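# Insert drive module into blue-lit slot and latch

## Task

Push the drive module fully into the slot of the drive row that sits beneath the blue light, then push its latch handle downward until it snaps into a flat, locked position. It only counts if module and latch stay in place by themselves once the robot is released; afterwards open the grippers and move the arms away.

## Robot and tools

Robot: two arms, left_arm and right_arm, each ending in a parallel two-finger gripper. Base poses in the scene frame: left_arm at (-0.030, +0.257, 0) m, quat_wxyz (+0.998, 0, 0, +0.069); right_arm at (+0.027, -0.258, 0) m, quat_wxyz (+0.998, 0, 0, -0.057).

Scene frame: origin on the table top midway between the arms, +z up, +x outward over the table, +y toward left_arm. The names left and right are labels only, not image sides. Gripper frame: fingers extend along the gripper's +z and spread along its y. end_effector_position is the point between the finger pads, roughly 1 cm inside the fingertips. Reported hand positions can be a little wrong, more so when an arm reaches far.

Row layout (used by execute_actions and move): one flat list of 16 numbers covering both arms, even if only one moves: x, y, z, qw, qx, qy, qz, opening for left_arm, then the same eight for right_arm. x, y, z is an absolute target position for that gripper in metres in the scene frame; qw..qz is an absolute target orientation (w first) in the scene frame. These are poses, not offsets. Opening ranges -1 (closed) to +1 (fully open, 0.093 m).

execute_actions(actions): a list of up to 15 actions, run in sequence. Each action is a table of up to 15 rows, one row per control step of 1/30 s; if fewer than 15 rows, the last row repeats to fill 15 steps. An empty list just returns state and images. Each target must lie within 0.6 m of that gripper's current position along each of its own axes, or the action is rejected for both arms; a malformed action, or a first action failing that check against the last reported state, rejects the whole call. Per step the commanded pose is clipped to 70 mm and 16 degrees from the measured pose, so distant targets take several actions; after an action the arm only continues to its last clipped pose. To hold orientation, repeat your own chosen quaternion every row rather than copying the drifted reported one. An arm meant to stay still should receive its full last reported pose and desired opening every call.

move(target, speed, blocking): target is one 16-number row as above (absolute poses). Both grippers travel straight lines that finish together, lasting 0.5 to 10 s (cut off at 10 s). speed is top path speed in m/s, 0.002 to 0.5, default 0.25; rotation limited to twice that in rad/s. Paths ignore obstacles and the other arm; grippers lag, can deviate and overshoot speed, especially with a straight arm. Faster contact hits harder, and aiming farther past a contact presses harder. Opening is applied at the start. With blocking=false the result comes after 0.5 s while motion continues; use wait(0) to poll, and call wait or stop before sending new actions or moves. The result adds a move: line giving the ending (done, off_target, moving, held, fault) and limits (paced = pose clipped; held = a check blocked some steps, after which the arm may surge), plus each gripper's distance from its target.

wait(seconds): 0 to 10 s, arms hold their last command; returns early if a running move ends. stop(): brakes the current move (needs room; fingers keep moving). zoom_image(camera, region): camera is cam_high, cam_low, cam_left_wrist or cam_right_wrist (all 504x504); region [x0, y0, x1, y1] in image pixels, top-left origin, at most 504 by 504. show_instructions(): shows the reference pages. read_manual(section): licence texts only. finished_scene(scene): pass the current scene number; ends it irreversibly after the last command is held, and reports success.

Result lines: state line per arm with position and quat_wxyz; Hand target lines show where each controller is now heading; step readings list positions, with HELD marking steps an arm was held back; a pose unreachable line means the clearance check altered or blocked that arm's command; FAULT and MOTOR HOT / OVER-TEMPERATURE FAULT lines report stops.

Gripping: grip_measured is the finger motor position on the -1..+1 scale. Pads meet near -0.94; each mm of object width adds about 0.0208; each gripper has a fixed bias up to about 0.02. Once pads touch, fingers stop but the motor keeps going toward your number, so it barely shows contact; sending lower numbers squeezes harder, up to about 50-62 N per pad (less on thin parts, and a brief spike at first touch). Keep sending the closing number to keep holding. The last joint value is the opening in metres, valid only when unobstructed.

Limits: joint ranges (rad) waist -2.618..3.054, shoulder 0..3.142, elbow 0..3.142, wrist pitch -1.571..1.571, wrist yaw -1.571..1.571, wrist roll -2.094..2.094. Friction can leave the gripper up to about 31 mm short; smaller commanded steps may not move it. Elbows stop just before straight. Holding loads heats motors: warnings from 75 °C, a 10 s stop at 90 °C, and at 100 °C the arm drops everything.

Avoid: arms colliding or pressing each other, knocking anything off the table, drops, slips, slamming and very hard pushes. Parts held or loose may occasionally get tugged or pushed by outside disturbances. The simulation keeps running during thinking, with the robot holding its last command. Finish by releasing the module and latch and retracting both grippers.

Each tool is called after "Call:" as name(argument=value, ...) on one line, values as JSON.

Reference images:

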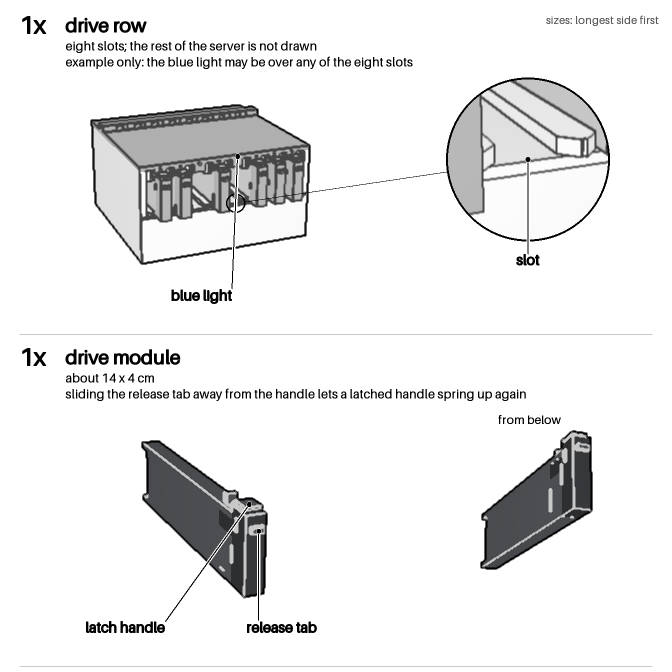

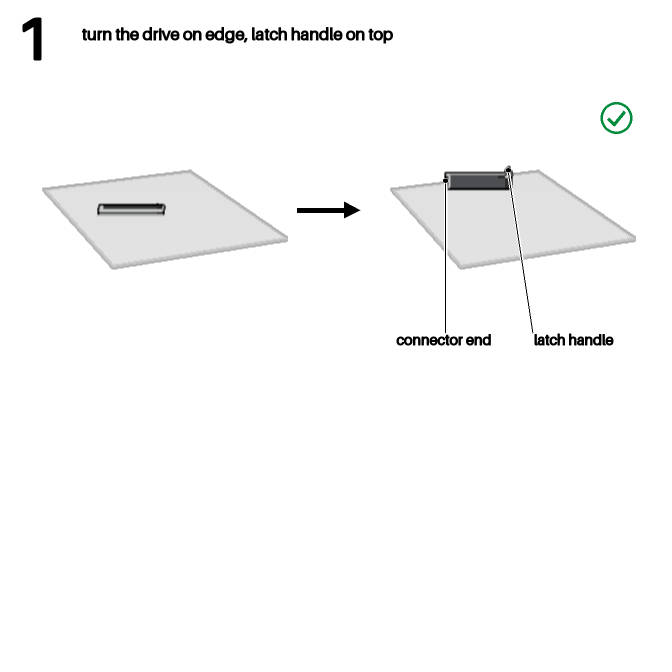

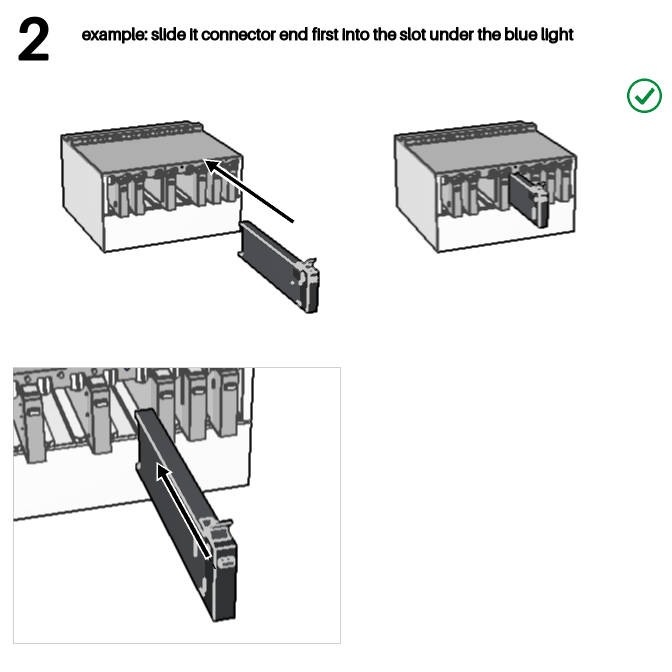

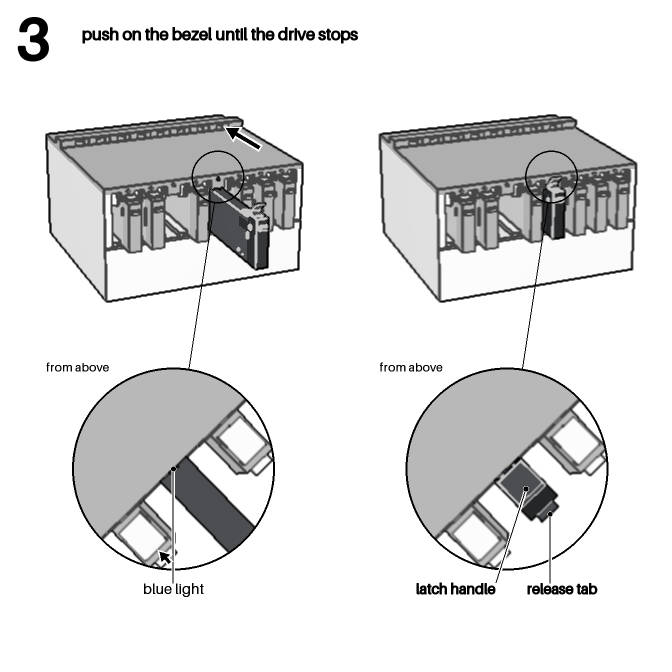

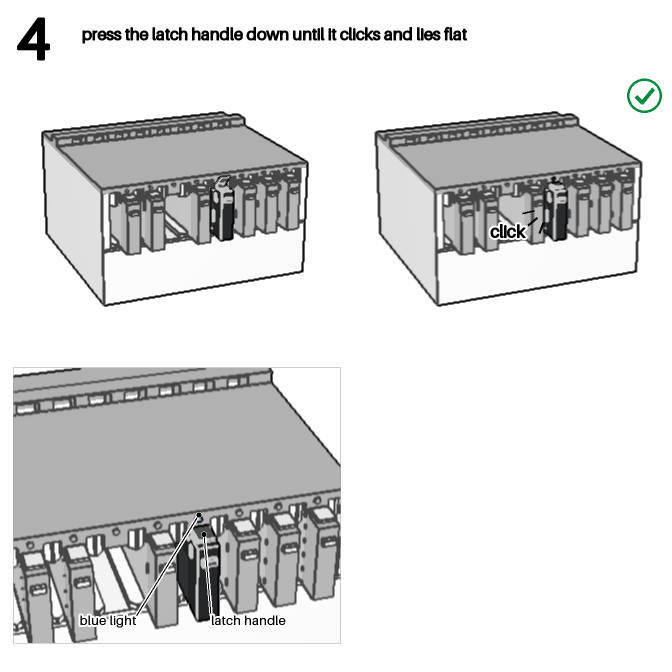

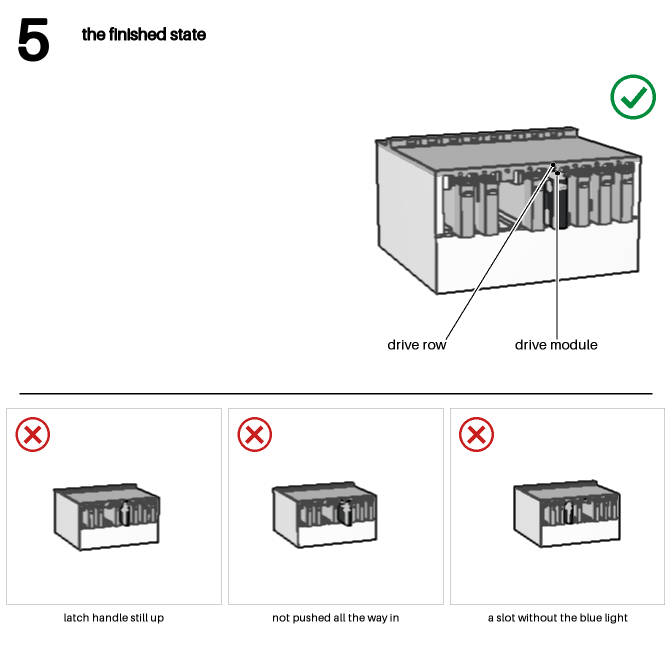

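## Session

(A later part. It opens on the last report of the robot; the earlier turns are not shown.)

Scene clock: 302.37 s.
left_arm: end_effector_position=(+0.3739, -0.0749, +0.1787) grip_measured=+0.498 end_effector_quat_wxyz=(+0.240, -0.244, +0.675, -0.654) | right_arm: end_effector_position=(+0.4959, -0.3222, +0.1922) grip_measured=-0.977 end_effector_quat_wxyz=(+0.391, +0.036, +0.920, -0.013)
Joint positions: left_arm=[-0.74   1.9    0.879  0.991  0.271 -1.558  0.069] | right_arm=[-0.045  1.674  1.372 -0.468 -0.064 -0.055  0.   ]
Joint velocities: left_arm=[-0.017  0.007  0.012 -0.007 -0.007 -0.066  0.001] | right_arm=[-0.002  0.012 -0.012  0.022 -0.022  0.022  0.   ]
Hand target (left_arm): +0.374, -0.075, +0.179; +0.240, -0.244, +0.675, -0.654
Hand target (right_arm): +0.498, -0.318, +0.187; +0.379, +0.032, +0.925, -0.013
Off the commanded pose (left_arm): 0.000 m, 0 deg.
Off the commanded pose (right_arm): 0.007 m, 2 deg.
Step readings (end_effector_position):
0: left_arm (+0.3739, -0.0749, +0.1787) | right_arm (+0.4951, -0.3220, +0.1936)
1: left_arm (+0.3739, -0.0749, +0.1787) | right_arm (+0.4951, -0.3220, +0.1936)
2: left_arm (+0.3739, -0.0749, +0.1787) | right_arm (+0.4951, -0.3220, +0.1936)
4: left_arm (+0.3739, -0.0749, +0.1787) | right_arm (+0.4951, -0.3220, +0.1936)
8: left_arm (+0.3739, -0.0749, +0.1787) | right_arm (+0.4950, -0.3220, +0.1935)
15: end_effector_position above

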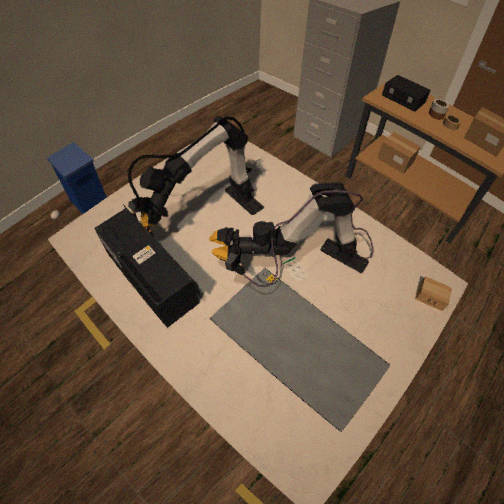

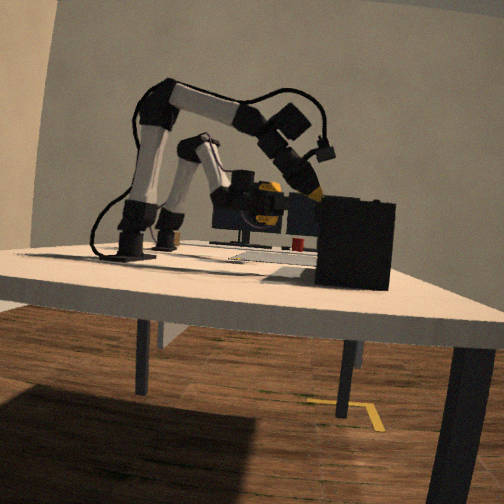

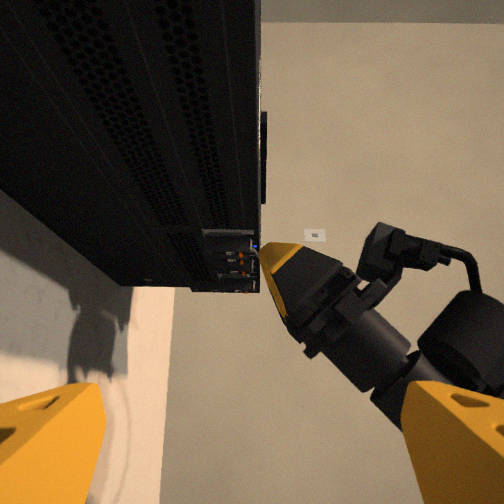

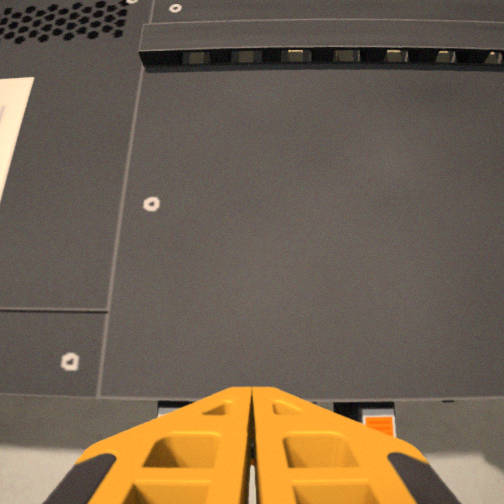

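Call:
execute_actions(actions=[[[0.3739,-0.0749,0.1788,0.240,-0.244,0.675,-0.654,0.5,0.4974,-0.318,0.185,0.3765,0.0323,0.9257,-0.0132,-1],[0.3739,-0.0749,0.1788,0.240,-0.244,0.675,-0.654,0.5,0.4968,-0.318,0.1835,0.375,0.0323,0.9263,-0.0131,-1],[0.3739,-0.0749,0.1788,0.240,-0.244,0.675,-0.654,0.5,0.4962,-0.318,0.182,0.3735,0.0324,0.9269,-0.013,-1],[0.3739,-0.0749,0.1788,0.240,-0.244,0.675,-0.654,0.5,0.4956,-0.318,0.1805,0.372,0.0324,0.9275,-0.013,-1],[0.3739,-0.0749,0.1788,0.240,-0.244,0.675,-0.654,0.5,0.495,-0.318,0.179,0.3705,0.0324,0.9281,-0.013,-1],[0.3739,-0.0749,0.1788,0.240,-0.244,0.675,-0.654,0.5,0.4944,-0.318,0.1775,0.369,0.0324,0.9287,-0.0129,-1],[0.3739,-0.0749,0.1788,0.240,-0.244,0.675,-0.654,0.5,0.4938,-0.318,0.176,0.3675,0.0324,0.9293,-0.0128,-1],[0.3739,-0.0749,0.1788,0.240,-0.244,0.675,-0.654,0.5,0.4932,-0.318,0.1745,0.366,0.0325,0.9299,-0.0128,-1],[0.3739,-0.0749,0.1788,0.240,-0.244,0.675,-0.654,0.5,0.4926,-0.318,0.173,0.3645,0.0325,0.9305,-0.0127,-1],[0.3739,-0.0749,0.1788,0.240,-0.244,0.675,-0.654,0.5,0.492,-0.318,0.1715,0.363,0.0325,0.9311,-0.0127,-1],[0.3739,-0.0749,0.1788,0.240,-0.244,0.675,-0.654,0.5,0.4915,-0.318,0.170,0.3615,0.0325,0.9317,-0.0126,-1]]])

Call:
zoom_image(camera="cam_left_wrist", region=[210, 210, 320, 300])

Scene clock: 310.70 s.
left_arm: end_effector_position=(+0.3739, -0.0749, +0.1787) grip_measured=+0.498 end_effector_quat_wxyz=(+0.240, -0.244, +0.675, -0.654) | right_arm: end_effector_position=(+0.4950, -0.3221, +0.1908) grip_measured=-0.977 end_effector_quat_wxyz=(+0.388, +0.036, +0.921, -0.012)
Joint positions: left_arm=[-0.74   1.9    0.879  0.991  0.271 -1.558  0.069] | right_arm=[-0.045  1.675  1.372 -0.474 -0.064 -0.055  0.   ]
Joint velocities: left_arm=[ 0.002 -0.007 -0.007  0.007 -0.037 -0.022  0.   ] | right_arm=[ 0.007 -0.007 -0.007  0.007 -0.051 -0.007  0.   ]
Hand target (left_arm): +0.374, -0.075, +0.179; +0.240, -0.244, +0.675, -0.654
Hand target (right_arm): +0.491, -0.318, +0.170; +0.361, +0.032, +0.932, -0.012
Off the commanded pose (left_arm): 0.000 m, 0 deg.
Off the commanded pose (right_arm): 0.022 m, 3 deg.
Step readings (end_effector_position):
0: left_arm (+0.3739, -0.0749, +0.1787) | right_arm (+0.4950, -0.3221, +0.1908)
1: left_arm (+0.3739, -0.0749, +0.1787) | right_arm (+0.4950, -0.3221, +0.1908)
2: left_arm (+0.3739, -0.0749, +0.1787) | right_arm (+0.4950, -0.3221, +0.1908)
4: left_arm (+0.3739, -0.0749, +0.1787) | right_arm (+0.4950, -0.3221, +0.1908)
8: left_arm (+0.3739, -0.0749, +0.1787) | right_arm (+0.4950, -0.3221, +0.1908)
15: end_effector_position above

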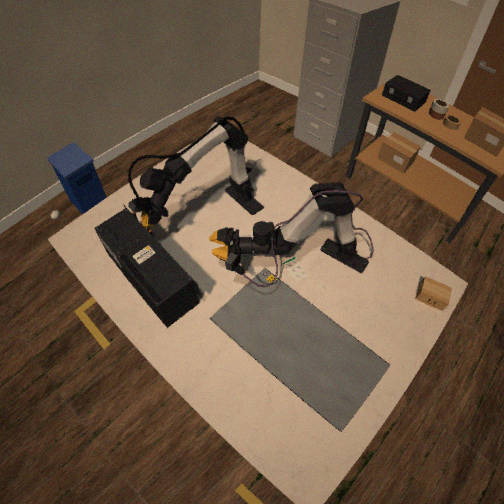

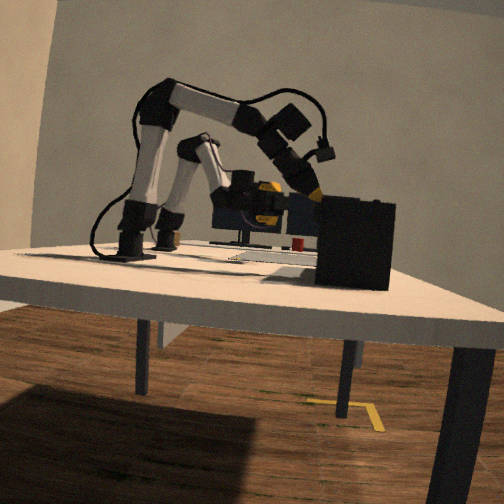

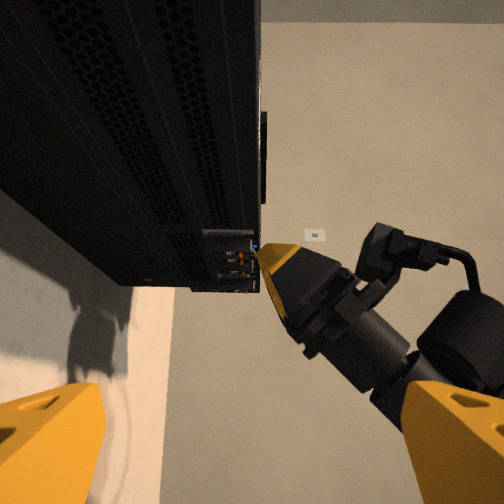

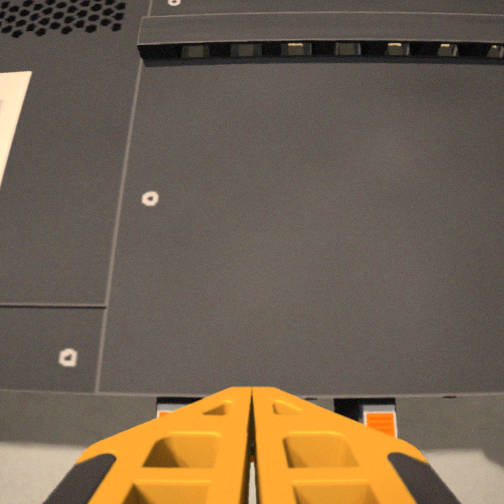

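Region (210, 210, 320, 300) of cam_left_wrist's 504x504 image, scaled by 4.582, with more detail than that image has; it fills the top 412 rows of this view, and the rest is white.

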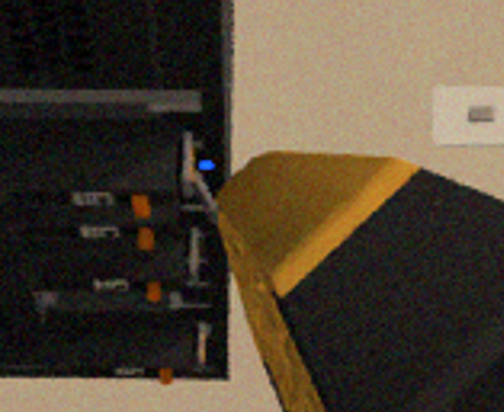

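Call:
execute_actions(actions=[[[0.3739,-0.0749,0.1788,0.240,-0.244,0.675,-0.654,0.5,0.4912,-0.318,0.168,0.3585,0.0325,0.9328,-0.0125,-1],[0.3739,-0.0749,0.1788,0.240,-0.244,0.675,-0.654,0.5,0.491,-0.318,0.1665,0.356,0.0326,0.9338,-0.0124,-1],[0.3739,-0.0749,0.1788,0.240,-0.244,0.675,-0.654,0.5,0.4908,-0.318,0.165,0.3535,0.0326,0.9347,-0.0123,-1],[0.3739,-0.0749,0.1788,0.240,-0.244,0.675,-0.654,0.5,0.4905,-0.318,0.1635,0.351,0.0327,0.9357,-0.0123,-1],[0.3739,-0.0749,0.1788,0.240,-0.244,0.675,-0.654,0.5,0.4903,-0.318,0.162,0.349,0.0327,0.9364,-0.0122,-1],[0.3739,-0.0749,0.1788,0.240,-0.244,0.675,-0.654,0.5,0.49,-0.318,0.1605,0.3465,0.0327,0.9374,-0.0121,-1],[0.3739,-0.0749,0.1788,0.240,-0.244,0.675,-0.654,0.5,0.4898,-0.318,0.159,0.344,0.0328,0.9383,-0.012,-1],[0.3739,-0.0749,0.1788,0.240,-0.244,0.675,-0.654,0.5,0.4896,-0.318,0.1575,0.342,0.0328,0.939,-0.012,-1],[0.3739,-0.0749,0.1788,0.240,-0.244,0.675,-0.654,0.5,0.4894,-0.318,0.156,0.3395,0.0328,0.9399,-0.0119,-1]]])

Call:
zoom_image(camera="cam_left_wrist", region=[210, 210, 320, 300])

Scene clock: 317.70 s.
left_arm: end_effector_position=(+0.3739, -0.0749, +0.1787) grip_measured=+0.498 end_effector_quat_wxyz=(+0.240, -0.244, +0.675, -0.654) | right_arm: end_effector_position=(+0.4955, -0.3222, +0.1877) grip_measured=-0.977 end_effector_quat_wxyz=(+0.384, +0.035, +0.922, -0.012)
Joint positions: left_arm=[-0.74   1.9    0.879  0.991  0.271 -1.558  0.069] | right_arm=[-0.045  1.681  1.372 -0.474 -0.064 -0.057  0.   ]
Joint velocities: left_arm=[ 0.002  0.007 -0.002 -0.095 -0.022 -0.037  0.   ] | right_arm=[-0.007 -0.002 -0.012  0.081 -0.066 -0.125  0.   ]
Hand target (left_arm): +0.374, -0.075, +0.179; +0.240, -0.244, +0.675, -0.654
Hand target (right_arm): +0.488, -0.318, +0.157; +0.340, +0.031, +0.940, -0.012
Off the commanded pose (left_arm): 0.000 m, 0 deg.
Off the commanded pose (right_arm): 0.033 m, 6 deg.
Step readings (end_effector_position):
0: left_arm (+0.3739, -0.0749, +0.1787) | right_arm (+0.4950, -0.3221, +0.1908)
1: left_arm (+0.3739, -0.0749, +0.1787) | right_arm (+0.4950, -0.3221, +0.1908)
2: left_arm (+0.3739, -0.0749, +0.1787) | right_arm (+0.4950, -0.3221, +0.1908)
4: left_arm (+0.3739, -0.0749, +0.1787) | right_arm (+0.4951, -0.3221, +0.1897)
8: left_arm (+0.3739, -0.0749, +0.1787) | right_arm (+0.4954, -0.3222, +0.1880)
15: end_effector_position above

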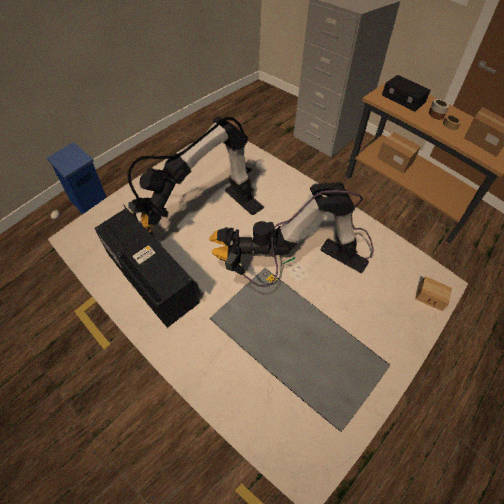

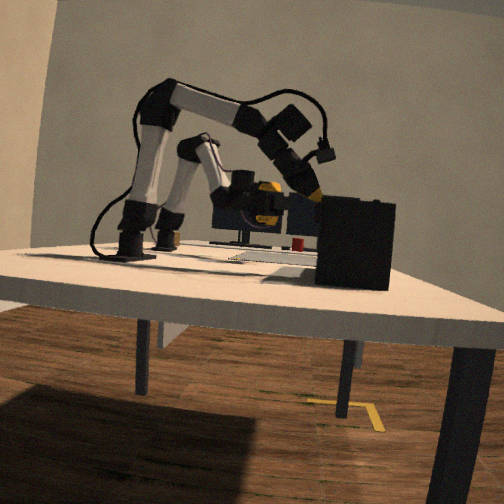

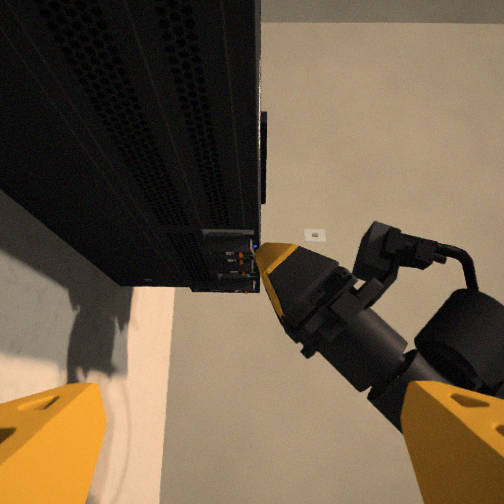

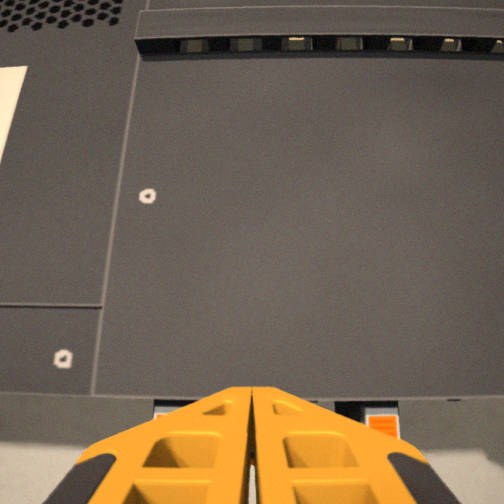

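Region (210, 210, 320, 300) of cam_left_wrist's 504x504 image, scaled by 4.582, with more detail than that image has; it fills the top 412 rows of this view, and the rest is white.

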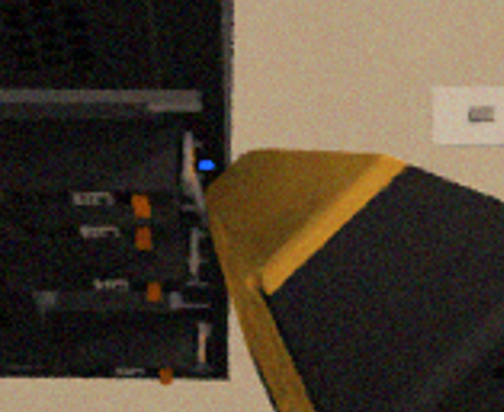

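Call:
execute_actions(actions=[[[0.3739,-0.0749,0.1788,0.240,-0.244,0.675,-0.654,0.5,0.4885,-0.318,0.156,0.3395,0.0328,0.9399,-0.0119,-1],[0.3739,-0.0749,0.1788,0.240,-0.244,0.675,-0.654,0.5,0.4875,-0.318,0.156,0.3395,0.0328,0.9399,-0.0119,-1],[0.3739,-0.0749,0.1788,0.240,-0.244,0.675,-0.654,0.5,0.4865,-0.318,0.156,0.3395,0.0328,0.9399,-0.0119,-1],[0.3739,-0.0749,0.1788,0.240,-0.244,0.675,-0.654,0.5,0.4855,-0.318,0.156,0.3395,0.0328,0.9399,-0.0119,-1],[0.3739,-0.0749,0.1788,0.240,-0.244,0.675,-0.654,0.5,0.4845,-0.318,0.156,0.3395,0.0328,0.9399,-0.0119,-1],[0.3739,-0.0749,0.1788,0.240,-0.244,0.675,-0.654,0.5,0.4835,-0.318,0.156,0.3395,0.0328,0.9399,-0.0119,-1]]])

Call:
zoom_image(camera="cam_left_wrist", region=[210, 210, 320, 300])

Scene clock: 322.63 s.
left_arm: end_effector_position=(+0.3739, -0.0749, +0.1787) grip_measured=+0.498 end_effector_quat_wxyz=(+0.240, -0.244, +0.675, -0.654) | right_arm: end_effector_position=(+0.4955, -0.3222, +0.1877) grip_measured=-0.977 end_effector_quat_wxyz=(+0.384, +0.035, +0.922, -0.013)
Joint positions: left_arm=[-0.74   1.9    0.879  0.991  0.271 -1.558  0.069] | right_arm=[-0.045  1.681  1.372 -0.474 -0.064 -0.059  0.   ]
Joint velocities: left_arm=[ 0.002  0.007  0.007 -0.007  0.007 -0.007 -0.   ] | right_arm=[-0.012 -0.012 -0.002 -0.022  0.037 -0.037  0.   ]
Hand target (left_arm): +0.374, -0.075, +0.179; +0.240, -0.244, +0.675, -0.654
Hand target (right_arm): +0.483, -0.318, +0.157; +0.340, +0.032, +0.940, -0.012
Off the commanded pose (left_arm): 0.000 m, 0 deg.
Off the commanded pose (right_arm): 0.034 m, 6 deg.
Step readings (end_effector_position):
0: left_arm (+0.3739, -0.0749, +0.1787) | right_arm (+0.4955, -0.3222, +0.1877)
1: left_arm (+0.3739, -0.0749, +0.1787) | right_arm (+0.4955, -0.3222, +0.1877)
2: left_arm (+0.3739, -0.0749, +0.1787) | right_arm (+0.4955, -0.3222, +0.1877)
4: left_arm (+0.3739, -0.0749, +0.1787) | right_arm (+0.4955, -0.3222, +0.1877)
8: left_arm (+0.3739, -0.0749, +0.1787) | right_arm (+0.4955, -0.3222, +0.1877)
15: end_effector_position above

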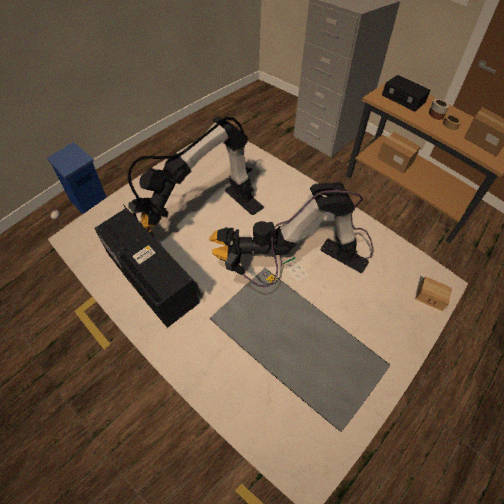

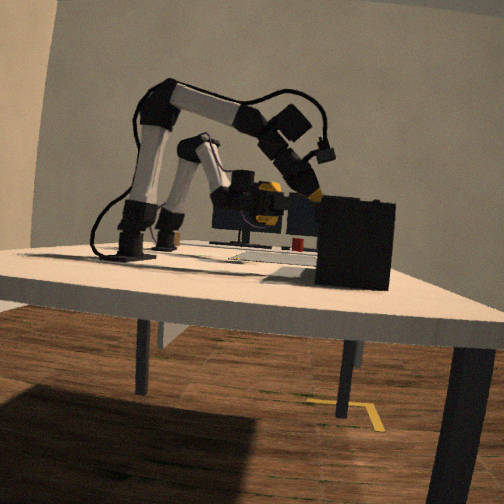

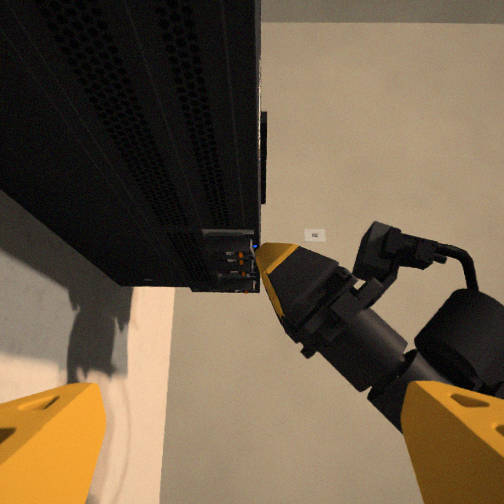

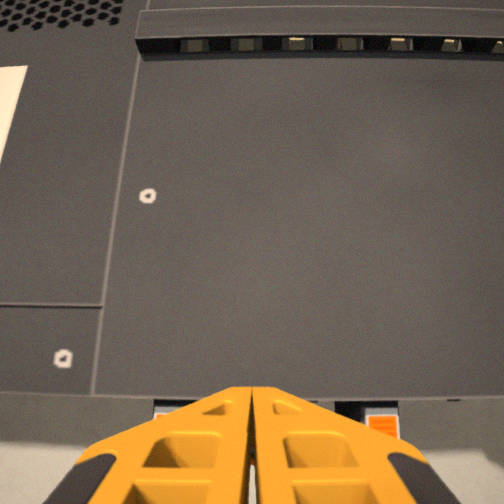

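Region (210, 210, 320, 300) of cam_left_wrist's 504x504 image, scaled by 4.582, with more detail than that image has; it fills the top 412 rows of this view, and the rest is white.

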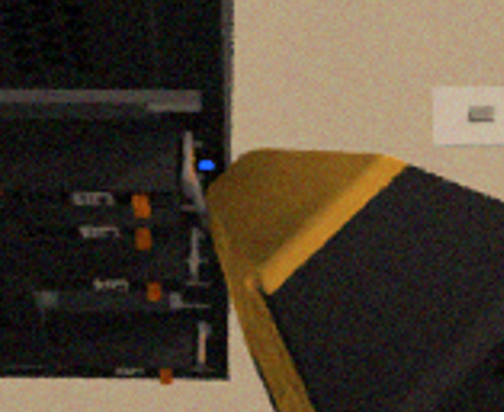

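Call:
execute_actions(actions=[[[0.3739,-0.0749,0.1788,0.240,-0.244,0.675,-0.654,0.5,0.4825,-0.318,0.156,0.3395,0.0328,0.9399,-0.0119,-1],[0.3739,-0.0749,0.1788,0.240,-0.244,0.675,-0.654,0.5,0.4815,-0.318,0.156,0.3395,0.0328,0.9399,-0.0119,-1],[0.3739,-0.0749,0.1788,0.240,-0.244,0.675,-0.654,0.5,0.4805,-0.318,0.156,0.3395,0.0328,0.9399,-0.0119,-1],[0.3739,-0.0749,0.1788,0.240,-0.244,0.675,-0.654,0.5,0.4795,-0.318,0.156,0.3395,0.0328,0.9399,-0.0119,-1],[0.3739,-0.0749,0.1788,0.240,-0.244,0.675,-0.654,0.5,0.4785,-0.318,0.156,0.3395,0.0328,0.9399,-0.0119,-1]]])

Call:
zoom_image(camera="cam_left_wrist", region=[210, 210, 320, 300])

Scene clock: 327.60 s.
left_arm: end_effector_position=(+0.3739, -0.0749, +0.1787) grip_measured=+0.498 end_effector_quat_wxyz=(+0.240, -0.244, +0.675, -0.654) | right_arm: end_effector_position=(+0.4949, -0.3221, +0.1857) grip_measured=-0.977 end_effector_quat_wxyz=(+0.385, +0.034, +0.922, -0.013)
Joint positions: left_arm=[-0.74   1.9    0.879  0.991  0.271 -1.558  0.069] | right_arm=[-0.045  1.68   1.362 -0.465 -0.064 -0.06   0.   ]
Joint velocities: left_arm=[-0.007 -0.012  0.012 -0.037 -0.066  0.066 -0.   ] | right_arm=[ 0.007  0.012 -0.017  0.051 -0.007 -0.066  0.   ]
Hand target (left_arm): +0.374, -0.075, +0.179; +0.240, -0.244, +0.675, -0.654
Hand target (right_arm): +0.479, -0.318, +0.157; +0.340, +0.031, +0.940, -0.012
Off the commanded pose (left_arm): 0.000 m, 0 deg.
Off the commanded pose (right_arm): 0.034 m, 6 deg.
Step readings (end_effector_position):
0: left_arm (+0.3739, -0.0749, +0.1787) | right_arm (+0.4955, -0.3222, +0.1877)
1: left_arm (+0.3739, -0.0749, +0.1787) | right_arm (+0.4955, -0.3222, +0.1877)
2: left_arm (+0.3739, -0.0749, +0.1787) | right_arm (+0.4955, -0.3222, +0.1877)
4: left_arm (+0.3739, -0.0749, +0.1787) | right_arm (+0.4953, -0.3221, +0.1871)
8: left_arm (+0.3739, -0.0749, +0.1787) | right_arm (+0.4949, -0.3221, +0.1858)
15: end_effector_position above

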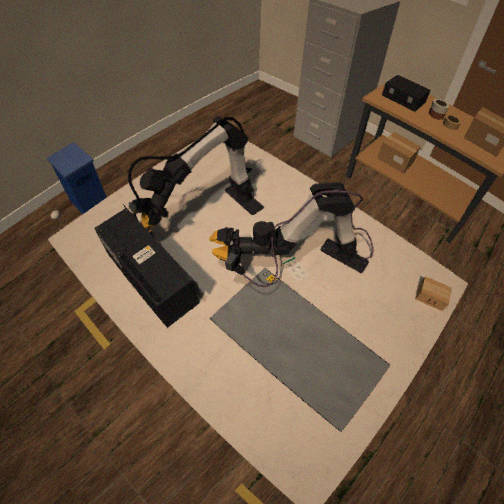

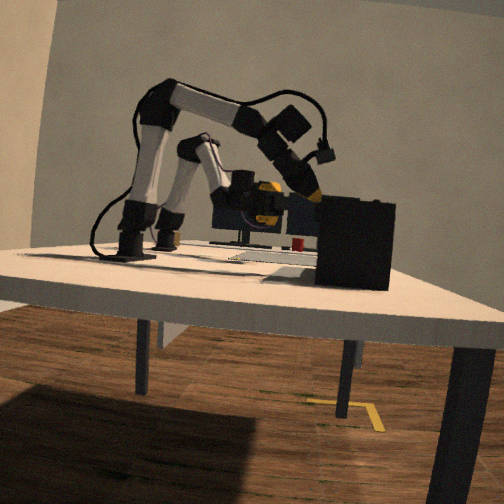

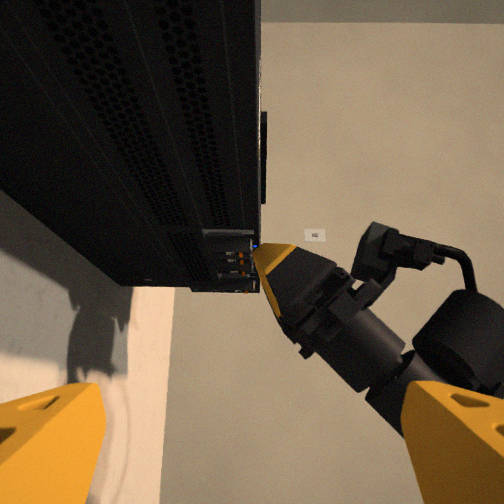

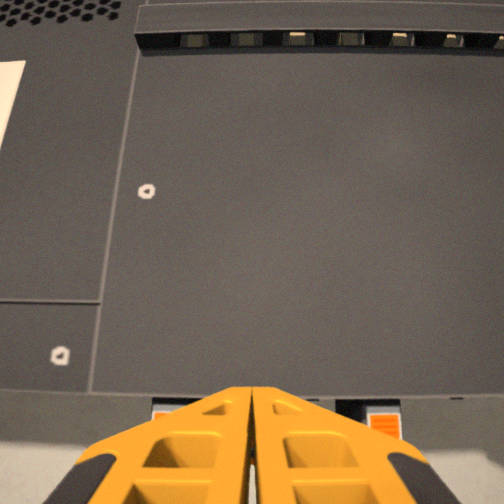

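Region (210, 210, 320, 300) of cam_left_wrist's 504x504 image, scaled by 4.582, with more detail than that image has; it fills the top 412 rows of this view, and the rest is white.

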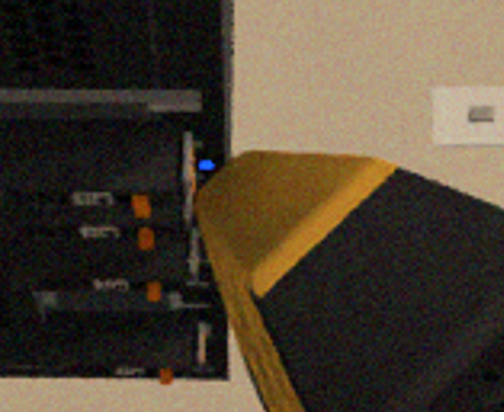

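Looks flat. Lift and retreat.

Call:
move(target=[0.33,0.05,0.19,0.240,-0.244,0.675,-0.654,0.5, 0.45,-0.318,0.26,0.42,0.0316,0.9065,-0.0147,-1], speed=0.15)

Call:
zoom_image(camera="cam_right_wrist", region=[150, 250, 400, 420])

Scene clock: 337.73 s.
left_arm: end_effector_position=(+0.3360, +0.0472, +0.1953) grip_measured=+0.498 end_effector_quat_wxyz=(+0.242, -0.243, +0.670, -0.658) | right_arm: end_effector_position=(+0.4486, -0.3140, +0.2409) grip_measured=-0.977 end_effector_quat_wxyz=(+0.399, +0.032, +0.916, -0.013)
Joint positions: left_arm=[-0.444  1.56   0.535  1.006  0.564 -1.557  0.069] | right_arm=[-0.045  1.485  1.362 -0.628 -0.067 -0.06   0.   ]
Joint velocities: left_arm=[-0.002 -0.012 -0.012 -0.037 -0.007 -0.007 -0.   ] | right_arm=[ 0.007  0.002 -0.002 -0.022  0.007 -0.007  0.   ]
Hand target (left_arm): +0.332, +0.050, +0.191; +0.240, -0.244, +0.674, -0.654
Hand target (right_arm): +0.449, -0.317, +0.260; +0.420, +0.032, +0.907, -0.015
Off the commanded pose (left_arm): 0.009 m, 1 deg.
Off the commanded pose (right_arm): 0.020 m, 3 deg.
move: off_target (right_arm)

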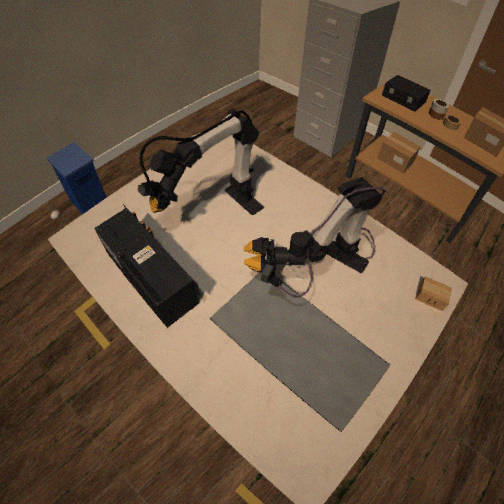

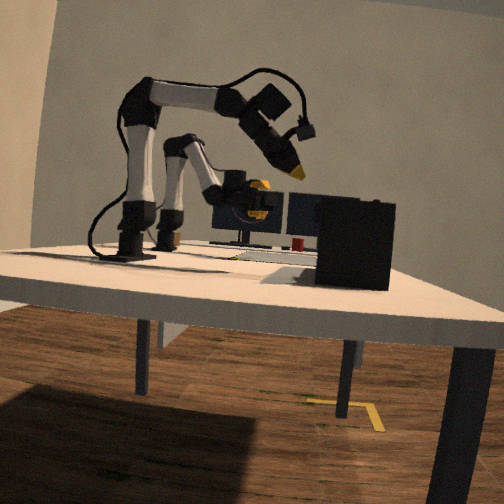

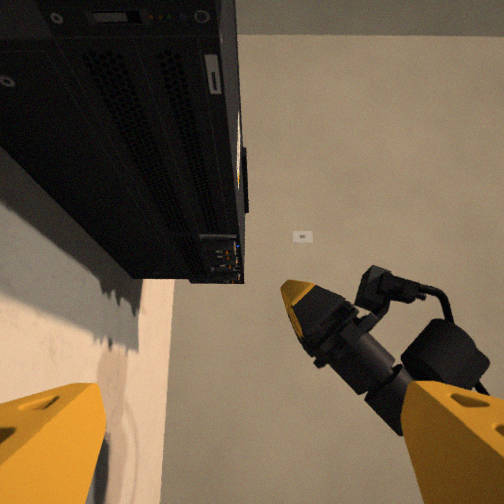

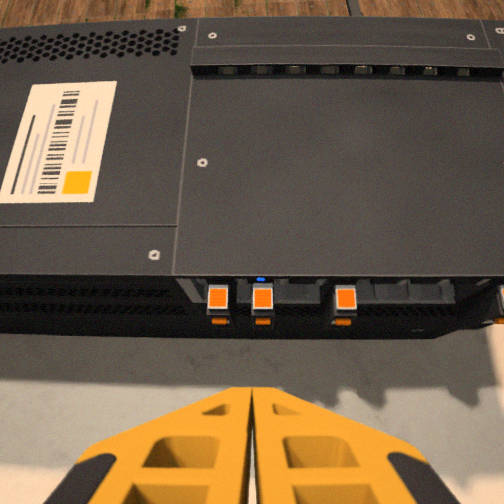

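Region (150, 250, 400, 420) of cam_right_wrist's 504x504 image, scaled by 2.016, with more detail than that image has; it fills the top 343 rows of this view, and the rest is white.

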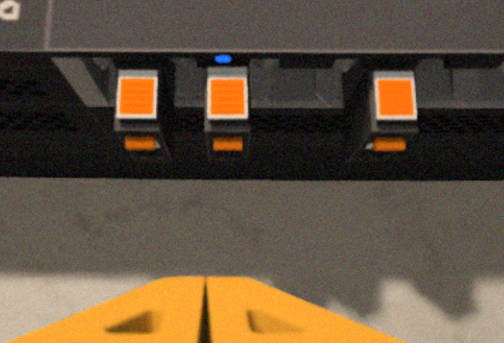

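Latched. Move further clear, then finish.

Call:
move(target=[0.336,0.0472,0.1953,0.242,-0.243,0.670,-0.658,0.5, 0.33,-0.30,0.24,0.42,0.0316,0.9065,-0.0147,-1], speed=0.25)

Call:
finished_scene(scene=1)

Scene clock: 341.97 s.
left_arm: end_effector_position=(+0.3357, +0.0469, +0.1953) grip_measured=+0.498 end_effector_quat_wxyz=(+0.241, -0.243, +0.670, -0.659) | right_arm: end_effector_position=(+0.3333, -0.2964, +0.2449) grip_measured=-0.977 end_effector_quat_wxyz=(+0.422, +0.030, +0.906, -0.015)
Joint positions: left_arm=[-0.444  1.56   0.535  1.006  0.566 -1.557  0.069] | right_arm=[-0.053  1.008  1.025 -0.718 -0.076 -0.065  0.   ]
Joint velocities: left_arm=[-0.007 -0.012  0.007 -0.037 -0.051 -0.022 -0.   ] | right_arm=[-0.002 -0.012 -0.007  0.037 -0.051  0.051  0.   ]
Hand target (left_arm): +0.336, +0.047, +0.195; +0.242, -0.243, +0.670, -0.658
Hand target (right_arm): +0.330, -0.299, +0.241; +0.420, +0.032, +0.907, -0.015
Off the commanded pose (left_arm): 0.000 m, 0 deg.
Off the commanded pose (right_arm): 0.007 m, 0 deg.
move: done

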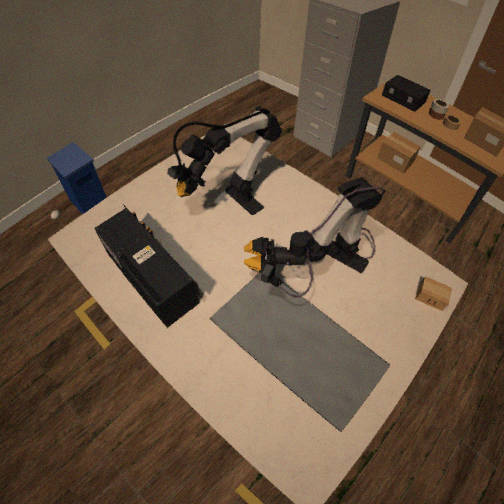

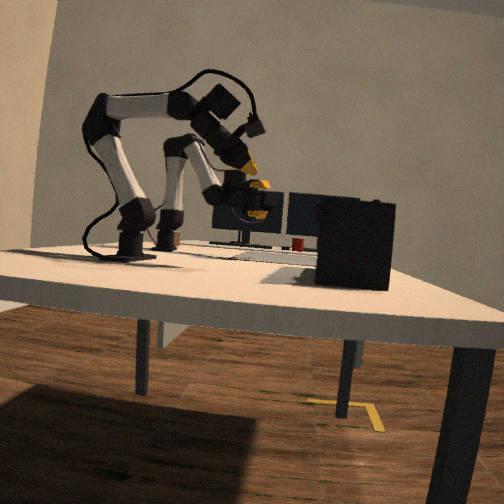

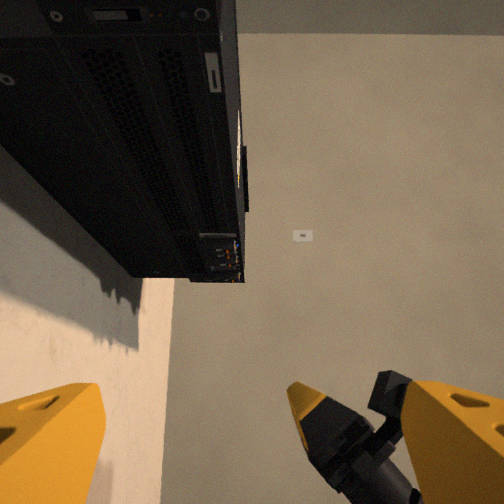

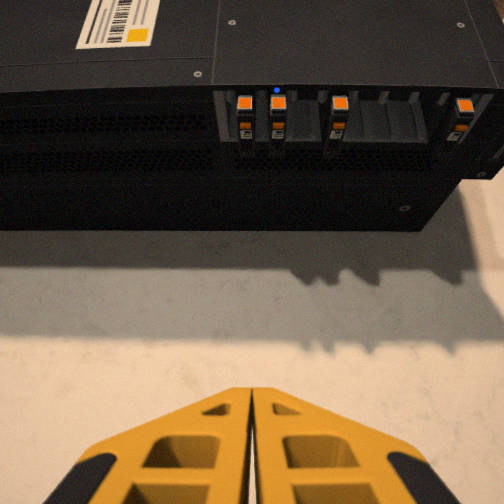

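The scene is finished: the task was done.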